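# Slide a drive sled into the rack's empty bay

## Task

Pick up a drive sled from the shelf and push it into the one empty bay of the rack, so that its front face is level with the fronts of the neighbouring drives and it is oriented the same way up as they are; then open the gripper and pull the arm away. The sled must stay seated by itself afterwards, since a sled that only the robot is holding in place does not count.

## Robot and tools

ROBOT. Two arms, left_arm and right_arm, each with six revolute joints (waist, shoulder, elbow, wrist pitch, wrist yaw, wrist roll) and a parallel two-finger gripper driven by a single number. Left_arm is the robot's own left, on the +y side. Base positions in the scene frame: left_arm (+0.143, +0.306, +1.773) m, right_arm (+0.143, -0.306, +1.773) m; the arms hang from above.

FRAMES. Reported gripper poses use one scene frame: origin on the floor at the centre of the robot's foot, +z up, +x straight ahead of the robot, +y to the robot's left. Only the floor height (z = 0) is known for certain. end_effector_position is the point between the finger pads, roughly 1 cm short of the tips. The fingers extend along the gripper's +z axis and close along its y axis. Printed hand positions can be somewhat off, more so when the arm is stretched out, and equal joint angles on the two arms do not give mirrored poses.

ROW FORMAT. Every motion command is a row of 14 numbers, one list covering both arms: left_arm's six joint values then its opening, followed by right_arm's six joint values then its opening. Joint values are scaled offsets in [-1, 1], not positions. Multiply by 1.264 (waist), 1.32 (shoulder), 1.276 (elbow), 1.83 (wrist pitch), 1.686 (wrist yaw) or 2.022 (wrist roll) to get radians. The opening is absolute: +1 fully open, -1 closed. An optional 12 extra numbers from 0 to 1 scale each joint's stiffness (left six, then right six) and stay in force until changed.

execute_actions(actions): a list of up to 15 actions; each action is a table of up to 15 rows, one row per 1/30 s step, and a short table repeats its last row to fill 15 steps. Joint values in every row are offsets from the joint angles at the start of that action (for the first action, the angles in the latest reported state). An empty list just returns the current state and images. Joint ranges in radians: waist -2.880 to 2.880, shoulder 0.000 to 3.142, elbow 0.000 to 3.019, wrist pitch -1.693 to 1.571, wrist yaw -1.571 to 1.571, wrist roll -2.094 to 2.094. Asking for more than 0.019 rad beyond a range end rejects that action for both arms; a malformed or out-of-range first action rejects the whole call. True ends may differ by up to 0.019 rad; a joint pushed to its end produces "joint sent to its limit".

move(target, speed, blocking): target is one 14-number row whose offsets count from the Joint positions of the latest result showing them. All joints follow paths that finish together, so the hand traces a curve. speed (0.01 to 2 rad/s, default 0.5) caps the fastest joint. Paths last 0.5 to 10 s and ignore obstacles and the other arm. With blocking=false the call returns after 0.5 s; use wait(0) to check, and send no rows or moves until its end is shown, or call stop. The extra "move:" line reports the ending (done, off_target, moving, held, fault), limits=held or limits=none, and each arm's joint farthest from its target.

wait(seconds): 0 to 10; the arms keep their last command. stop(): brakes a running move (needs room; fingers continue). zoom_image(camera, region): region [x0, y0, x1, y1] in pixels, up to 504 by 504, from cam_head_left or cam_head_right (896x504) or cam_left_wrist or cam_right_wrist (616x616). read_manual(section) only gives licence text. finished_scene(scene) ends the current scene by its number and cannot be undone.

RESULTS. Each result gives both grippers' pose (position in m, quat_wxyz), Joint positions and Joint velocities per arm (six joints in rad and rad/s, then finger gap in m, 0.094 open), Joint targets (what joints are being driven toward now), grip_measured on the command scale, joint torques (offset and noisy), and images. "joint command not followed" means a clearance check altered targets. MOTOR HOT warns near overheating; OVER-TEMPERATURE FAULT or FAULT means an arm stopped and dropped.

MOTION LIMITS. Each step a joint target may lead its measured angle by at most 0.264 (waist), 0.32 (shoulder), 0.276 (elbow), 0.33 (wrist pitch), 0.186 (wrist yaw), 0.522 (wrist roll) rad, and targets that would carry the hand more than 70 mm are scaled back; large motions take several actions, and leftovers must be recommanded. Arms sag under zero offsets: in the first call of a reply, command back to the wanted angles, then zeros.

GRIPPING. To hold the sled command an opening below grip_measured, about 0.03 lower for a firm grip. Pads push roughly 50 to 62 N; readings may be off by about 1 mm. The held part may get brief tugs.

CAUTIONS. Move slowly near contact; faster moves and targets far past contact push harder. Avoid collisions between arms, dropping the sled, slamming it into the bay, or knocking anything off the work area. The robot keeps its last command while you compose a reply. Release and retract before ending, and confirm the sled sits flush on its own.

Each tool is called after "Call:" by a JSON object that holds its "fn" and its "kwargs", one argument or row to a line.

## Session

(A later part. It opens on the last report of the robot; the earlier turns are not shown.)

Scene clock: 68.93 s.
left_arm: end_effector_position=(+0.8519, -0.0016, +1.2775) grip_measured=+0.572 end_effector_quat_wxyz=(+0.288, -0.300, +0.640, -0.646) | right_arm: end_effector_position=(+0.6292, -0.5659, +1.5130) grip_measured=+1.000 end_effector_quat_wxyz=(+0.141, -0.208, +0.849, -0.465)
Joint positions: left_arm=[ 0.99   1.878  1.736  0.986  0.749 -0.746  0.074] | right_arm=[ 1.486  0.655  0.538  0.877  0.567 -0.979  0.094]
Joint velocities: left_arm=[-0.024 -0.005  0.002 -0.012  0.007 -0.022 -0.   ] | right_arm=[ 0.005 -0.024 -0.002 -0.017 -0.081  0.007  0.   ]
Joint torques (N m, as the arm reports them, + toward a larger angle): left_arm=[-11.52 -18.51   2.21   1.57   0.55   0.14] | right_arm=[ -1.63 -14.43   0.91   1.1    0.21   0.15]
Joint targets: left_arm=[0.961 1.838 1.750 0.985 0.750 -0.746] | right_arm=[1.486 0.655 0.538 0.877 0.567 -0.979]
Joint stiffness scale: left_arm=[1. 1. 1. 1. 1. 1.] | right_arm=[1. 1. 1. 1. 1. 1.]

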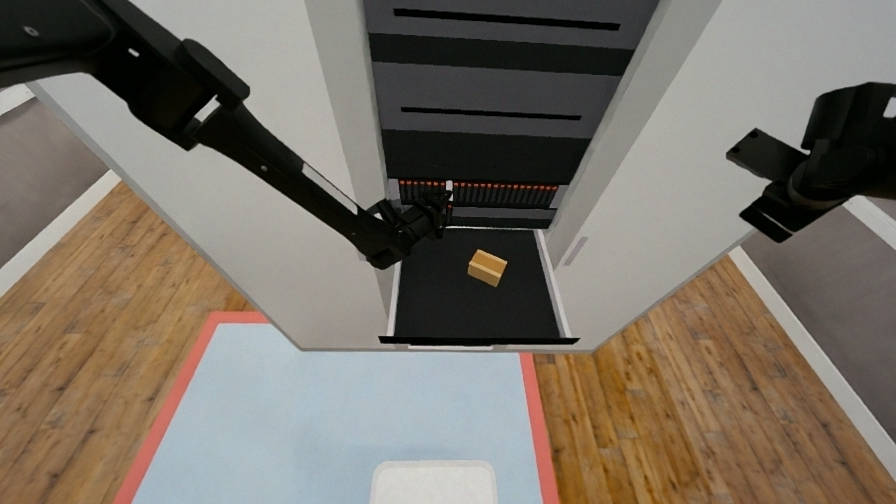

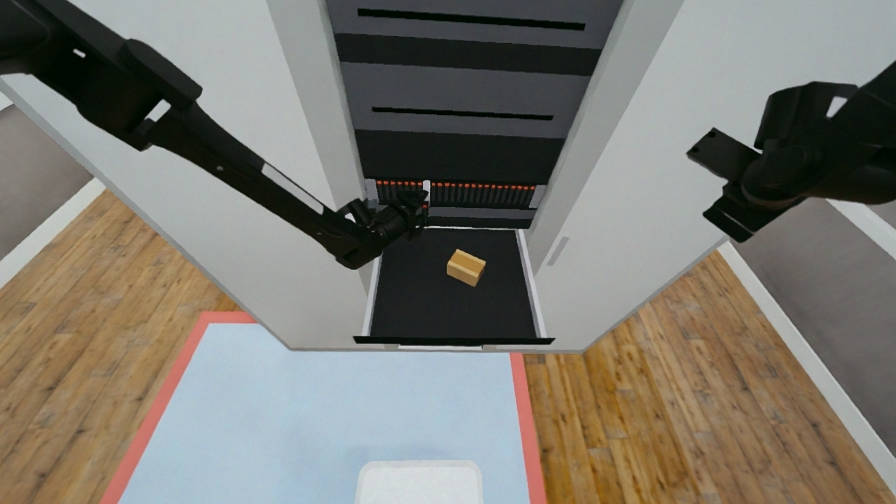

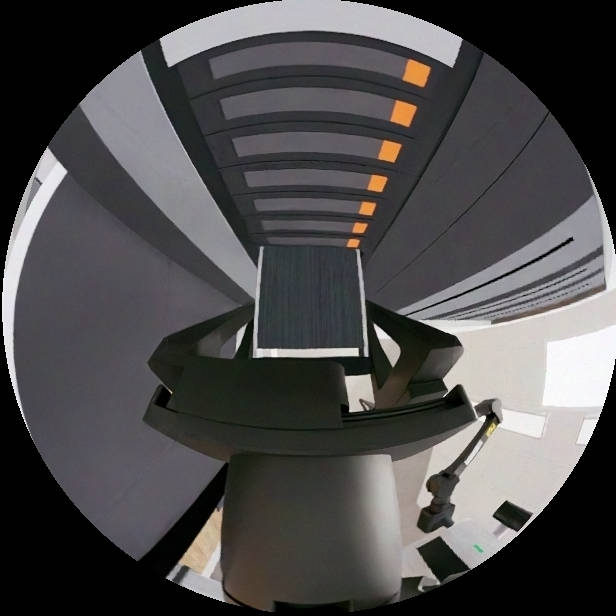

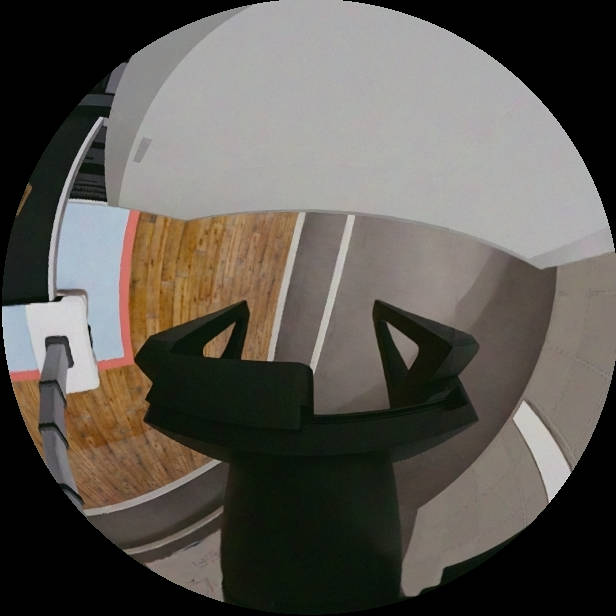

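Call:
{"fn": "execute_actions", "kwargs": {
  "actions": [
    [[-0.025,-0.03,0.024,-0.011,0,0,0.5,0,0,0,0,0,0,1]],
    [[-0.025,-0.03,0.024,-0.011,0,0,0.5,0,0,0,0,0,0,1]],
    [[-0.025,-0.03,0.024,-0.011,0,0,0.5,0,0,0,0,0,0,1]],
    [[-0.025,-0.03,0.024,-0.011,0,0,0.5,0,0,0,0,0,0,1]]
  ]
}}

Call:
{"fn": "execute_actions", "kwargs": {
  "actions": [
    [[0,0,0,0,0,0,1,0,0,0,0,0,0,1]]
  ]
}}

Call:
{"fn": "move", "kwargs": {
  "target": [0.027,-0.01,-0.13,0.11,0.008,0,1,0,0,0,0,0,0,1],
  "speed": 0.2
}}

Scene clock: 81.27 s.
left_arm: end_effector_position=(+0.8635, -0.0019, +1.2776) grip_measured=+0.572 end_effector_quat_wxyz=(+0.283, -0.298, +0.641, -0.649) | right_arm: end_effector_position=(+0.6292, -0.5659, +1.5130) grip_measured=+1.000 end_effector_quat_wxyz=(+0.141, -0.208, +0.849, -0.465)
Joint positions: left_arm=[ 0.988  1.878  1.77   0.942  0.754 -0.743  0.074] | right_arm=[ 1.486  0.655  0.538  0.877  0.567 -0.979  0.094]
Joint velocities: left_arm=[-0.015 -0.005 -0.002  0.012  0.007 -0.066 -0.001] | right_arm=[-0.024 -0.005 -0.007 -0.002 -0.022  0.007  0.   ]
Joint torques (N m, as the arm reports them, + toward a larger angle): left_arm=[-11.67 -18.84   3.81   0.98   0.43   0.12] | right_arm=[ -1.6  -14.49   0.92   1.07   0.21   0.15]
Joint targets: left_arm=[0.956 1.838 1.798 0.927 0.752 -0.745] | right_arm=[1.486 0.655 0.538 0.877 0.567 -0.979]
Joint stiffness scale: left_arm=[1. 1. 1. 1. 1. 1.] | right_arm=[1. 1. 1. 1. 1. 1.]

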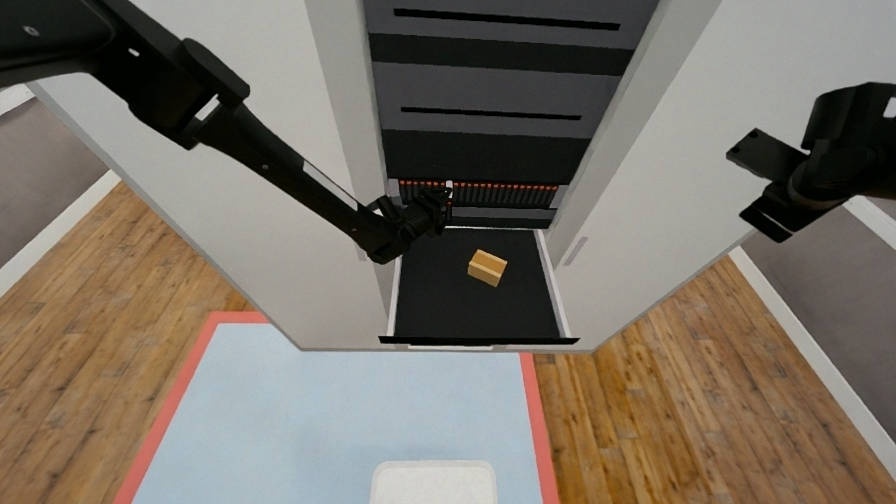

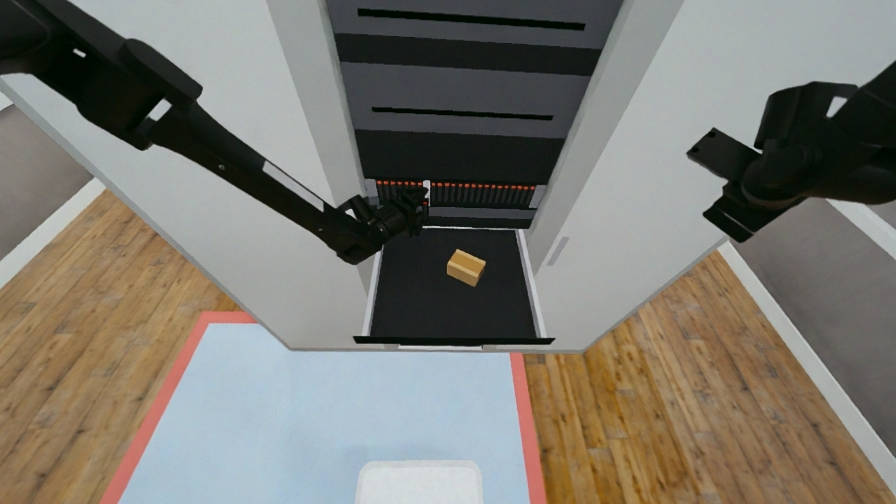

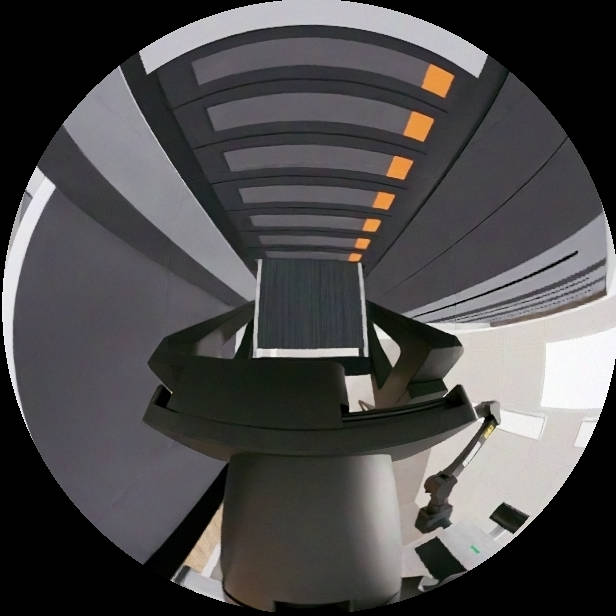

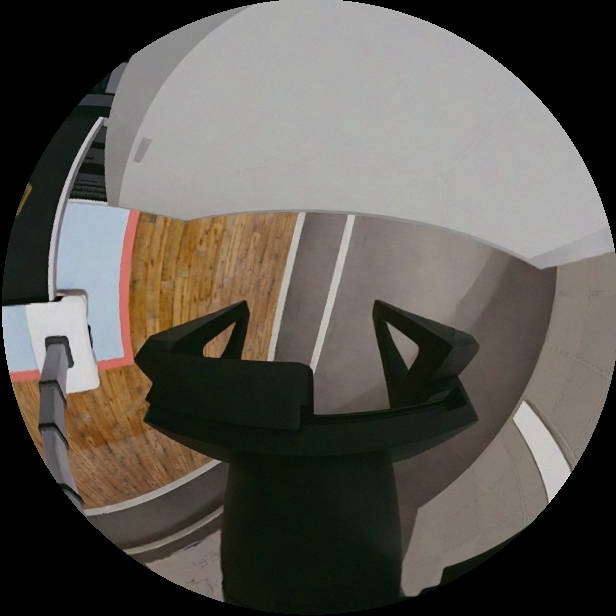

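Scene clock: 81.77 s.
left_arm: end_effector_position=(+0.8633, -0.0019, +1.2775) grip_measured=+1.000 end_effector_quat_wxyz=(+0.283, -0.298, +0.641, -0.648) | right_arm: end_effector_position=(+0.6292, -0.5659, +1.5130) grip_measured=+1.000 end_effector_quat_wxyz=(+0.141, -0.208, +0.849, -0.465)
Joint positions: left_arm=[ 0.988  1.878  1.77   0.942  0.753 -0.743  0.094] | right_arm=[ 1.486  0.655  0.538  0.877  0.567 -0.979  0.094]
Joint velocities: left_arm=[-0.024 -0.015 -0.007 -0.012 -0.007 -0.051  0.   ] | right_arm=[-0.015 -0.034 -0.007  0.007 -0.095  0.007  0.   ]
Joint torques (N m, as the arm reports them, + toward a larger angle): left_arm=[ -9.6  -15.37   1.18   1.61   0.54   0.14] | right_arm=[ -1.71 -14.47   0.9    1.1    0.21   0.15]
Joint targets: left_arm=[0.988 1.878 1.770 0.942 0.754 -0.743] | right_arm=[1.486 0.655 0.538 0.877 0.567 -0.979]
Joint stiffness scale: left_arm=[1. 1. 1. 1. 1. 1.] | right_arm=[1. 1. 1. 1. 1. 1.]

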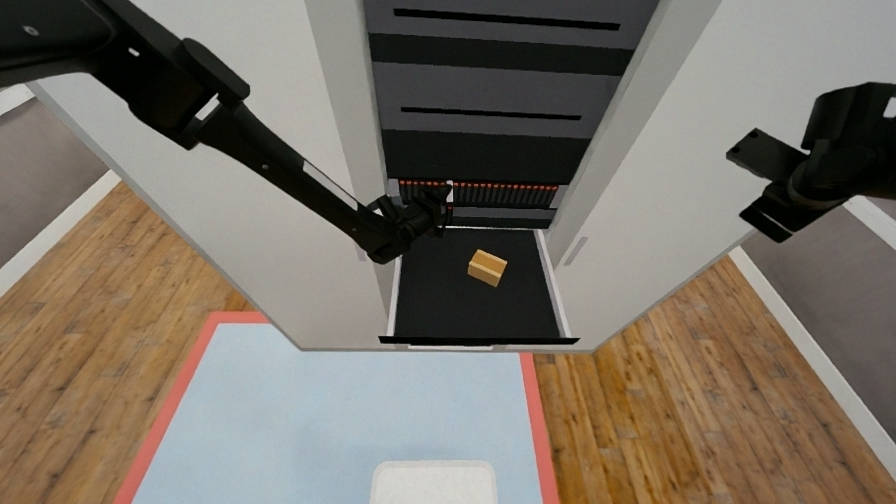

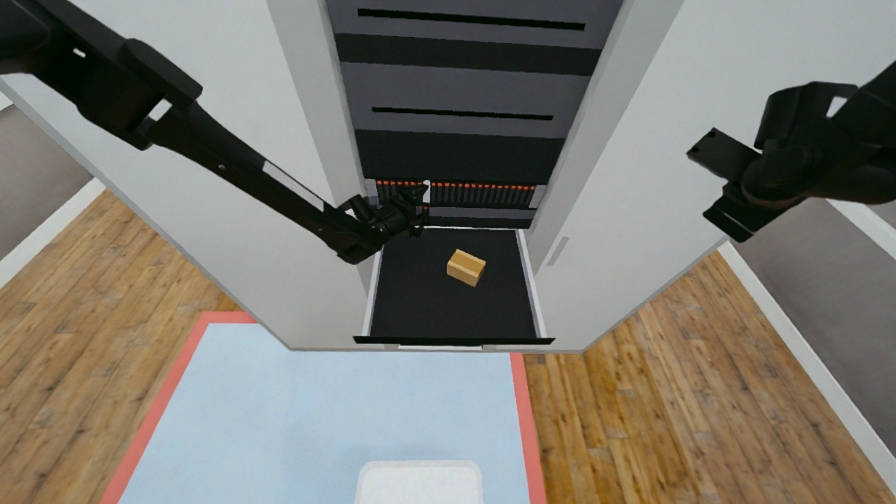

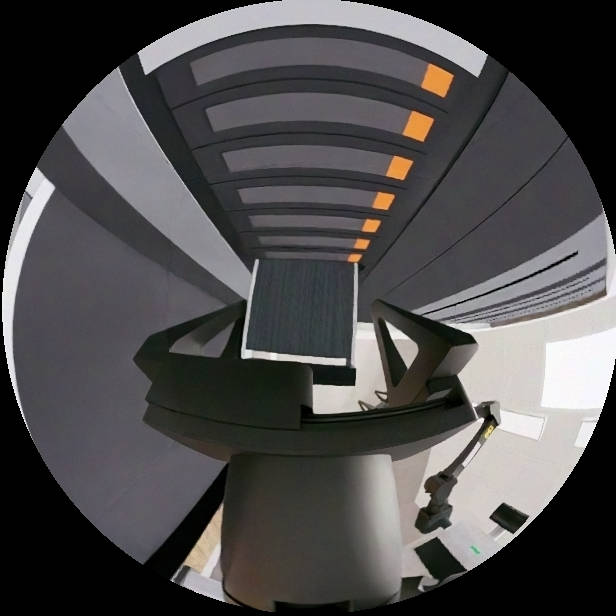

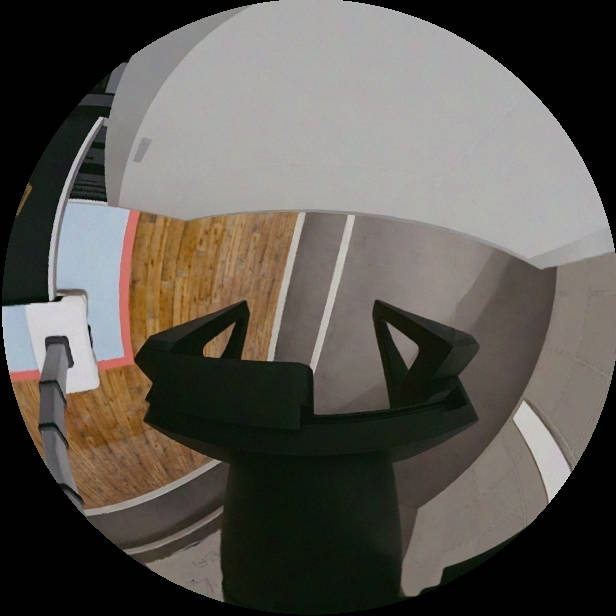

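Scene clock: 83.13 s.
left_arm: end_effector_position=(+0.8012, +0.0007, +1.2757) grip_measured=+1.000 end_effector_quat_wxyz=(+0.292, -0.293, +0.645, -0.643) | right_arm: end_effector_position=(+0.6292, -0.5659, +1.5130) grip_measured=+1.000 end_effector_quat_wxyz=(+0.141, -0.208, +0.849, -0.465)
Joint positions: left_arm=[ 1.011  1.878  1.608  1.121  0.762 -0.743  0.094] | right_arm=[ 1.486  0.655  0.538  0.877  0.567 -0.979  0.094]
Joint velocities: left_arm=[-0.005 -0.005 -0.007 -0.002 -0.066 -0.007  0.   ] | right_arm=[-0.005  0.015  0.002 -0.002  0.007 -0.022  0.   ]
Joint torques (N m, as the arm reports them, + toward a larger angle): left_arm=[ -8.34 -14.99  -0.83   2.58   0.66   0.14] | right_arm=[ -1.73 -14.19   0.9    1.15   0.2    0.16]
Joint targets: left_arm=[1.022 1.865 1.604 1.144 0.766 -0.743] | right_arm=[1.486 0.655 0.538 0.877 0.567 -0.979]
Joint stiffness scale: left_arm=[1. 1. 1. 1. 1. 1.] | right_arm=[1. 1. 1. 1. 1. 1.]
move: off_target (left_arm); limits=none; left_arm: farthest joint: the wrist pitch, 0.022 radians from its target (0.201 radians at the start); right_arm: farthest joint: the waist, 0.000 radians from its target (0.000 radians at the start)

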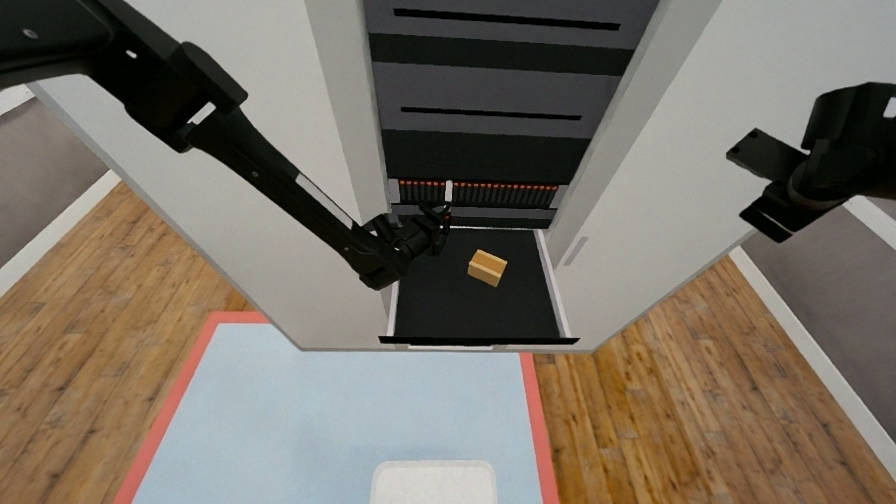

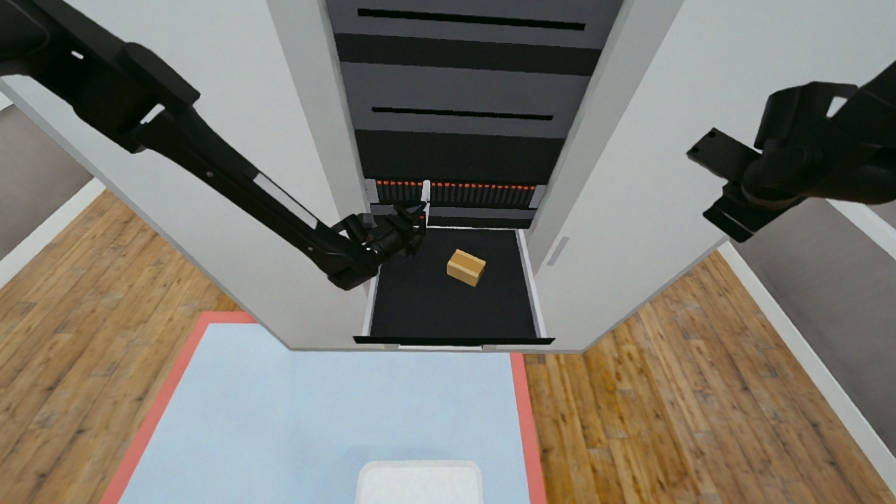

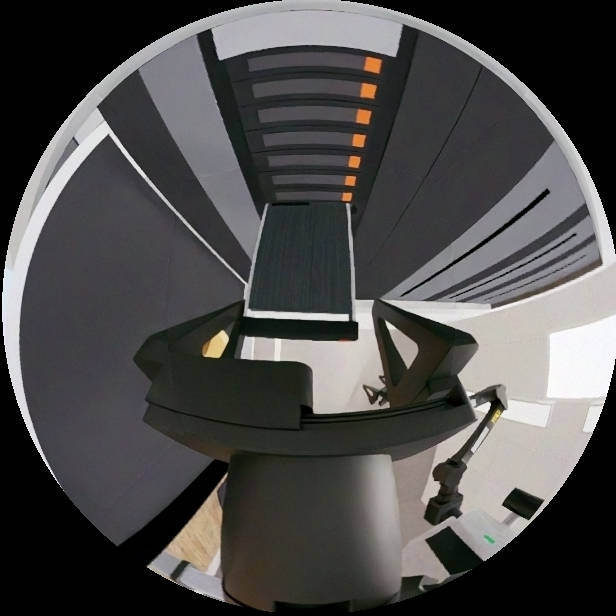

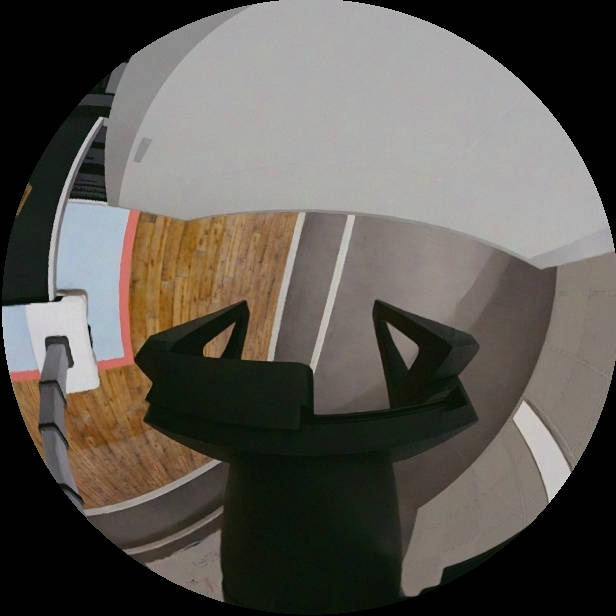

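The sled sagged onto the finger and was dragged out. I'll regrip near its front and push (the camera likely hit the rack side earlier).

Call:
{"fn": "execute_actions", "kwargs": {
  "actions": [
    [[0,0,0,0,0,0,0.5,0,0,0,0,0,0,1]],
    [[-0.025,-0.03,0.024,-0.011,0,0,0.5,0,0,0,0,0,0,1]],
    [[-0.025,-0.03,0.024,-0.011,0,0,0.5,0,0,0,0,0,0,1]],
    [[-0.025,-0.03,0.024,-0.011,0,0,0.5,0,0,0,0,0,0,1]],
    [[-0.025,-0.03,0.024,-0.011,0,0,0.5,0,0,0,0,0,0,1]],
    [[-0.025,-0.03,0.024,-0.011,0,0,0.5,0,0,0,0,0,0,1]],
    [[-0.025,-0.03,0.024,-0.011,0,0,0.5,0,0,0,0,0,0,1]],
    [[-0.025,-0.03,0.024,-0.011,0,0,0.5,0,0,0,0,0,0,1]],
    [[-0.025,-0.03,0.024,-0.011,0,0,0.5,0,0,0,0,0,0,1]]
  ]
}}

Scene clock: 91.53 s.
left_arm: end_effector_position=(+0.8373, -0.0009, +1.2771) grip_measured=+0.620 end_effector_quat_wxyz=(+0.292, -0.284, +0.644, -0.647) | right_arm: end_effector_position=(+0.6292, -0.5659, +1.5130) grip_measured=+1.000 end_effector_quat_wxyz=(+0.141, -0.208, +0.849, -0.465)
Joint positions: left_arm=[ 1.     1.875  1.703  1.012  0.773 -0.721  0.076] | right_arm=[ 1.486  0.655  0.538  0.877  0.567 -0.979  0.094]
Joint velocities: left_arm=[-0.005  0.005  0.002  0.012  0.037  0.051  0.   ] | right_arm=[-0.015  0.015  0.007 -0.002  0.066 -0.022  0.   ]
Joint torques (N m, as the arm reports them, + toward a larger angle): left_arm=[-11.3  -18.22   2.83   1.22   0.42   0.09] | right_arm=[ -1.79 -14.42   0.95   1.11   0.2    0.16]
Joint targets: left_arm=[0.969 1.836 1.726 1.002 0.771 -0.726] | right_arm=[1.486 0.655 0.538 0.877 0.567 -0.979]
Joint stiffness scale: left_arm=[1. 1. 1. 1. 1. 1.] | right_arm=[1. 1. 1. 1. 1. 1.]

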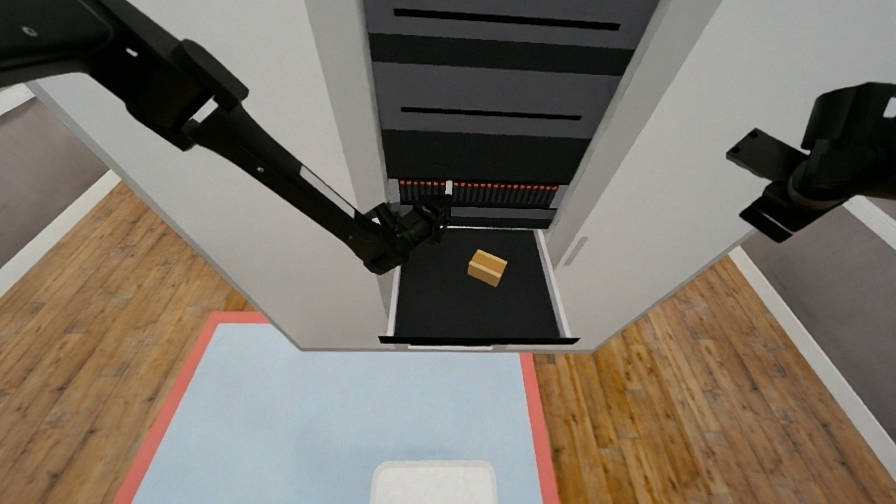

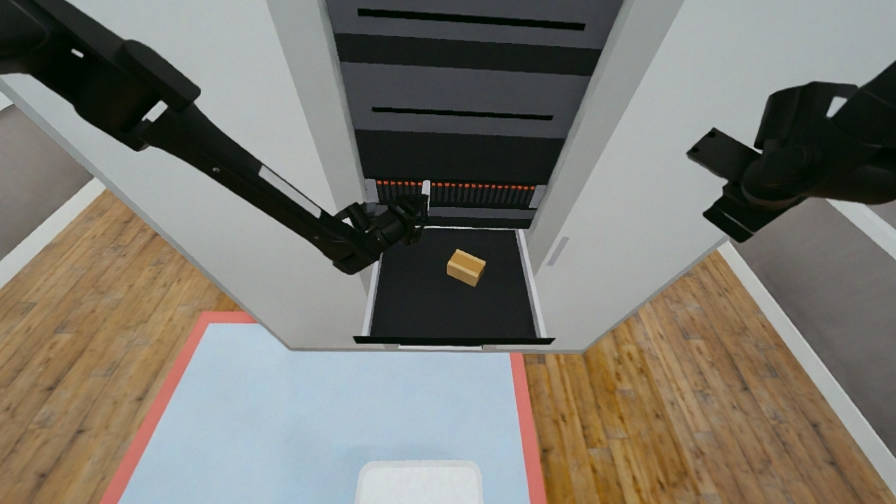

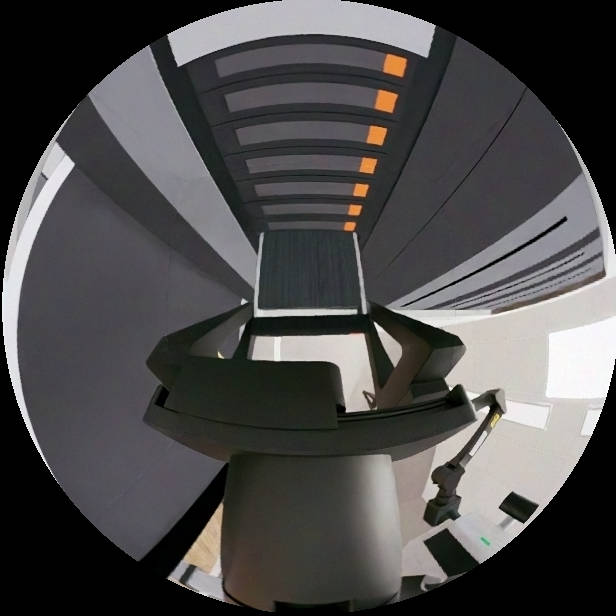

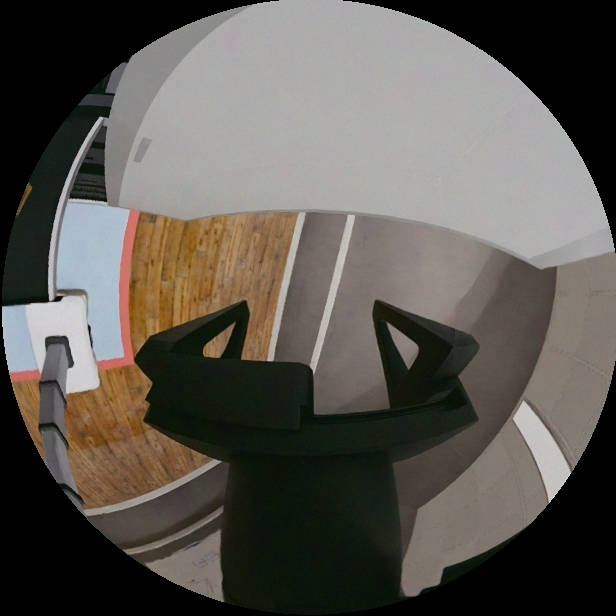

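Call:
{"fn": "execute_actions", "kwargs": {
  "actions": [
    [[-0.028,-0.03,0.038,-0.009,-0.01,-0.012,0.5,0,0,0,0,0,0,1]],
    [[-0.028,-0.03,0.038,-0.009,-0.01,-0.012,0.5,0,0,0,0,0,0,1]],
    [[-0.028,-0.03,0.038,-0.009,-0.01,0,0.5,0,0,0,0,0,0,1]],
    [[-0.028,-0.03,0.038,-0.009,-0.01,0,0.5,0,0,0,0,0,0,1]],
    [[-0.028,-0.03,0.038,-0.009,-0.01,0,0.5,0,0,0,0,0,0,1]]
  ]
}}

Scene clock: 97.57 s.
left_arm: end_effector_position=(+0.8538, -0.0007, +1.2772) grip_measured=+0.620 end_effector_quat_wxyz=(+0.297, -0.282, +0.647, -0.643) | right_arm: end_effector_position=(+0.6292, -0.5659, +1.5130) grip_measured=+1.000 end_effector_quat_wxyz=(+0.141, -0.208, +0.849, -0.465)
Joint positions: left_arm=[ 0.993  1.875  1.744  0.968  0.762 -0.702  0.076] | right_arm=[ 1.486  0.655  0.538  0.877  0.567 -0.979  0.094]
Joint velocities: left_arm=[-0.005 -0.005 -0.002  0.012 -0.095 -0.066 -0.   ] | right_arm=[0.005 0.005 0.007 0.002 0.007 0.095 0.   ]
Joint torques (N m, as the arm reports them, + toward a larger angle): left_arm=[-11.82 -18.6    4.95   1.31  -0.1    0.08] | right_arm=[ -1.57 -14.22   0.95   1.09   0.2    0.14]
Joint targets: left_arm=[0.959 1.836 1.784 0.960 0.746 -0.708] | right_arm=[1.486 0.655 0.538 0.877 0.567 -0.979]
Joint stiffness scale: left_arm=[1. 1. 1. 1. 1. 1.] | right_arm=[1. 1. 1. 1. 1. 1.]

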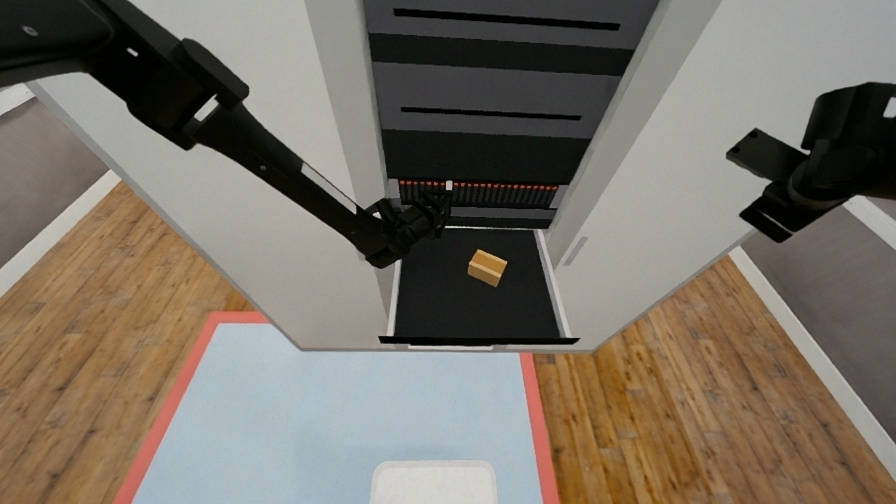

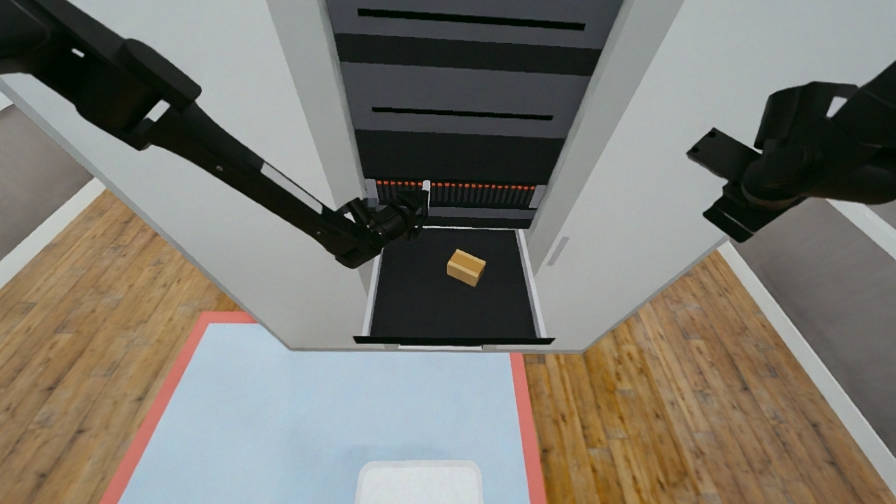

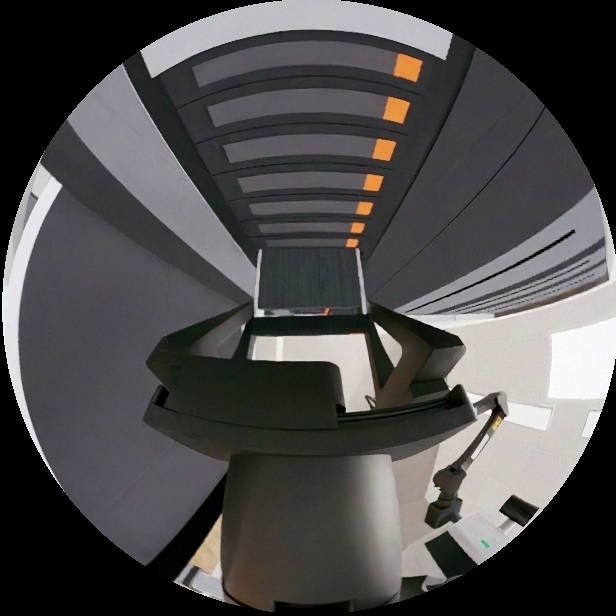

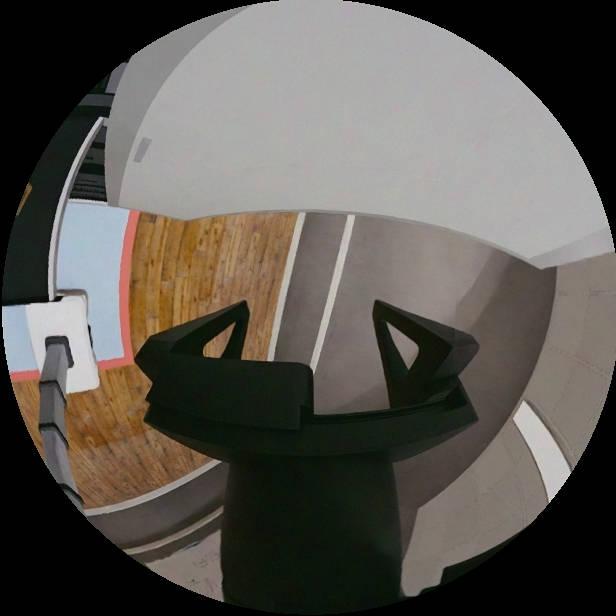

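Release to relieve tilt, back off and switch to pushing.

Call:
{"fn": "execute_actions", "kwargs": {
  "actions": [
    [[0,0,0,0,0,0,1,0,0,0,0,0,0,1]],
    [[0.015,-0.01,-0.04,0.037,0,0,1,0,0,0,0,0,0,1]],
    [[0.015,-0.01,-0.04,0.037,0,0,1,0,0,0,0,0,0,1]]
  ]
}}

Scene clock: 101.50 s.
left_arm: end_effector_position=(+0.8150, -0.0010, +1.2762) grip_measured=+1.000 end_effector_quat_wxyz=(+0.296, -0.282, +0.652, -0.639) | right_arm: end_effector_position=(+0.6292, -0.5659, +1.5130) grip_measured=+1.000 end_effector_quat_wxyz=(+0.141, -0.208, +0.849, -0.465)
Joint positions: left_arm=[ 1.005  1.87   1.638  1.064  0.761 -0.702  0.094] | right_arm=[ 1.486  0.655  0.538  0.877  0.567 -0.979  0.094]
Joint velocities: left_arm=[-0.024 -0.005 -0.002 -0.012  0.007  0.051  0.001] | right_arm=[-0.005 -0.005 -0.007 -0.007 -0.081 -0.022  0.   ]
Joint torques (N m, as the arm reports them, + toward a larger angle): left_arm=[ -8.17 -15.05   0.15   2.4    0.53   0.14] | right_arm=[ -1.6  -14.46   0.95   1.1    0.21   0.17]
Joint targets: left_arm=[1.018 1.860 1.639 1.084 0.762 -0.702] | right_arm=[1.486 0.655 0.538 0.877 0.567 -0.979]
Joint stiffness scale: left_arm=[1. 1. 1. 1. 1. 1.] | right_arm=[1. 1. 1. 1. 1. 1.]

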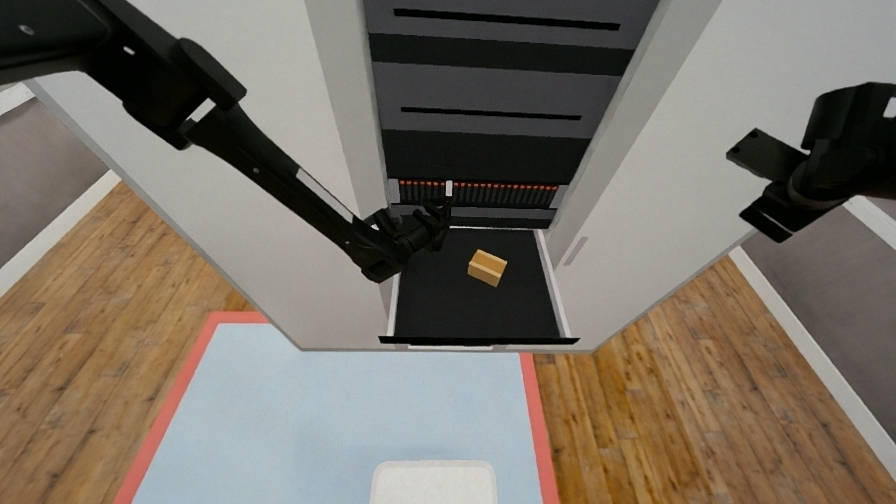

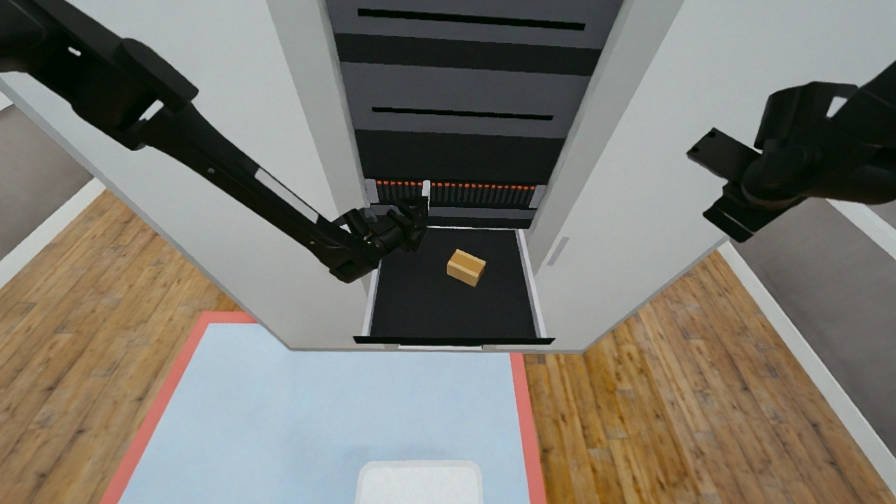

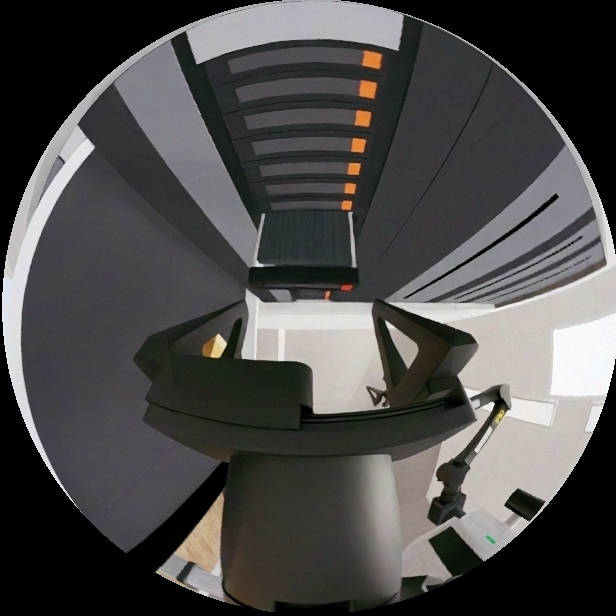

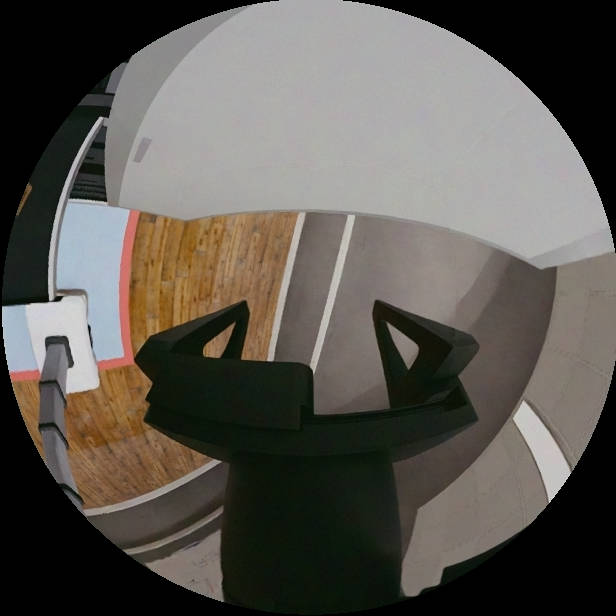

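Call:
{"fn": "execute_actions", "kwargs": {
  "actions": [
    [[0,0,0,0.01,-0.025,0,-1,0,0,0,0,0,0,1]],
    [[0,0,0,0.01,0,0.25,-1,0,0,0,0,0,0,1]],
    [[0,0,0,0.01,0,0.26,-1,0,0,0,0,0,0,1]],
    [[0,0,0,0.01,0,0.26,-1,0,0,0,0,0,0,1]],
    [[-0.015,-0.03,0.024,-0.006,0,0,-1,0,0,0,0,0,0,1]],
    [[-0.015,-0.03,0.024,-0.006,0,0,-1,0,0,0,0,0,0,1]],
    [[-0.02,-0.03,0.024,-0.006,0,0,-1,0,0,0,0,0,0,1]],
    [[-0.02,-0.03,0.024,-0.006,0,0,-1,0,0,0,0,0,0,1]]
  ]
}}

Scene clock: 108.30 s.
left_arm: end_effector_position=(+0.8381, +0.0061, +1.2749) grip_measured=-0.995 end_effector_quat_wxyz=(+0.649, +0.220, +0.678, -0.265) | right_arm: end_effector_position=(+0.6292, -0.5659, +1.5130) grip_measured=+1.000 end_effector_quat_wxyz=(+0.141, -0.208, +0.849, -0.465)
Joint positions: left_arm=[1.003 1.867 1.686 1.032 0.735 0.759 0.   ] | right_arm=[ 1.486  0.655  0.538  0.877  0.567 -0.979  0.094]
Joint velocities: left_arm=[ 0.005 -0.015 -0.007 -0.007 -0.022 -0.007  0.001] | right_arm=[-0.015  0.005  0.012 -0.007 -0.037 -0.081  0.   ]
Joint torques (N m, as the arm reports them, + toward a larger angle): left_arm=[-10.84 -18.24   2.69   1.52   0.37   0.05] | right_arm=[ -1.45 -14.38   0.94   1.11   0.2    0.16]
Joint targets: left_arm=[0.978 1.828 1.708 1.030 0.731 0.759] | right_arm=[1.486 0.655 0.538 0.877 0.567 -0.979]
Joint stiffness scale: left_arm=[1. 1. 1. 1. 1. 1.] | right_arm=[1. 1. 1. 1. 1. 1.]

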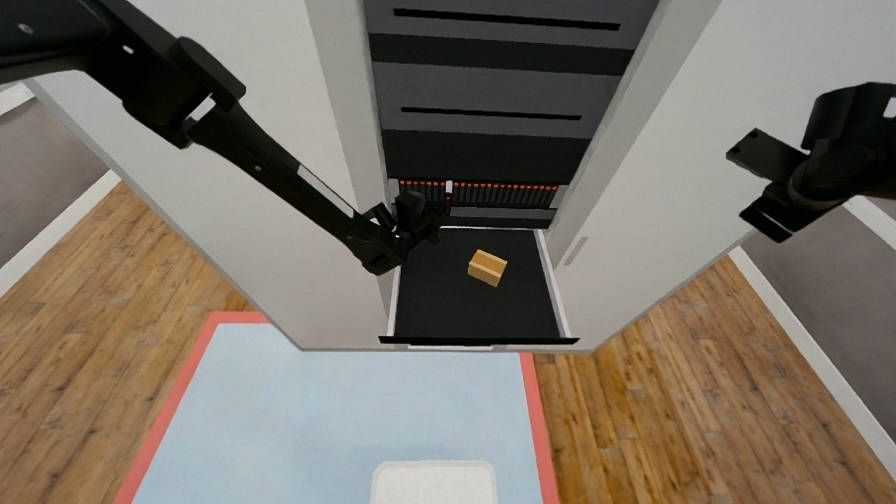

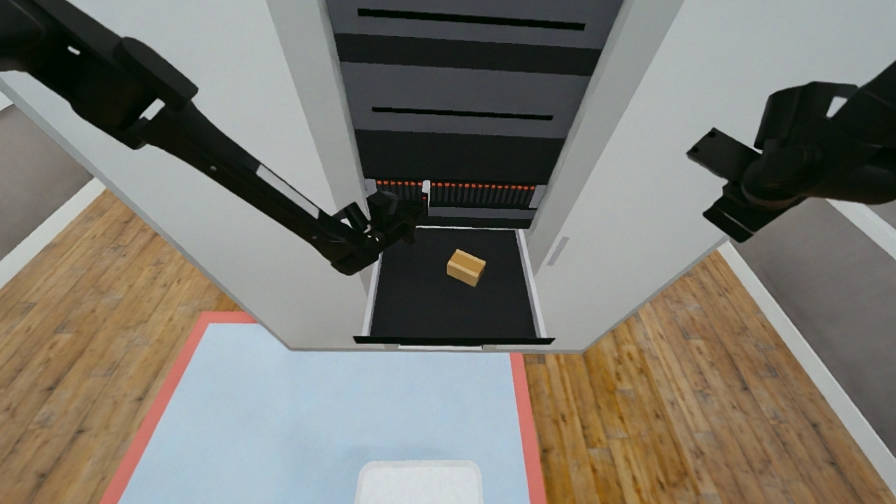

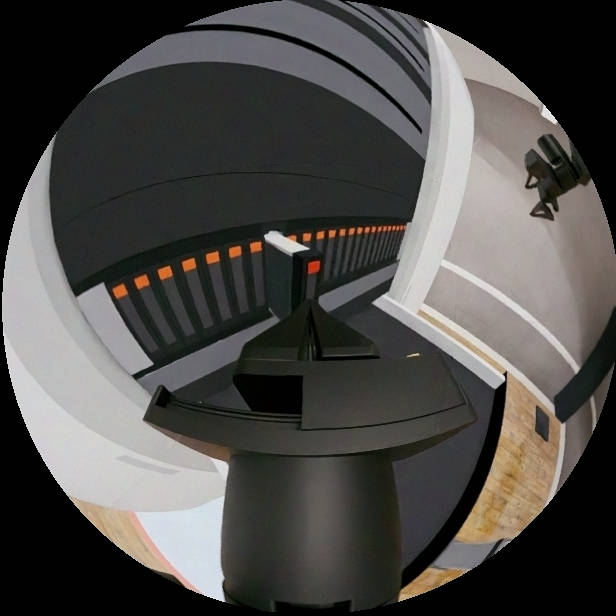

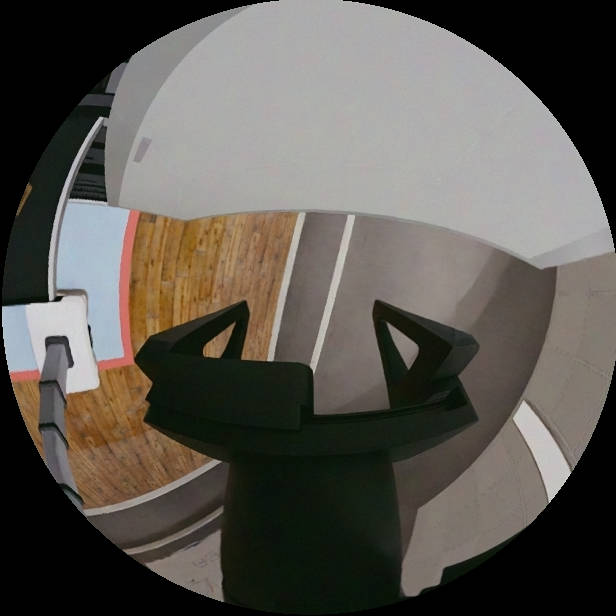

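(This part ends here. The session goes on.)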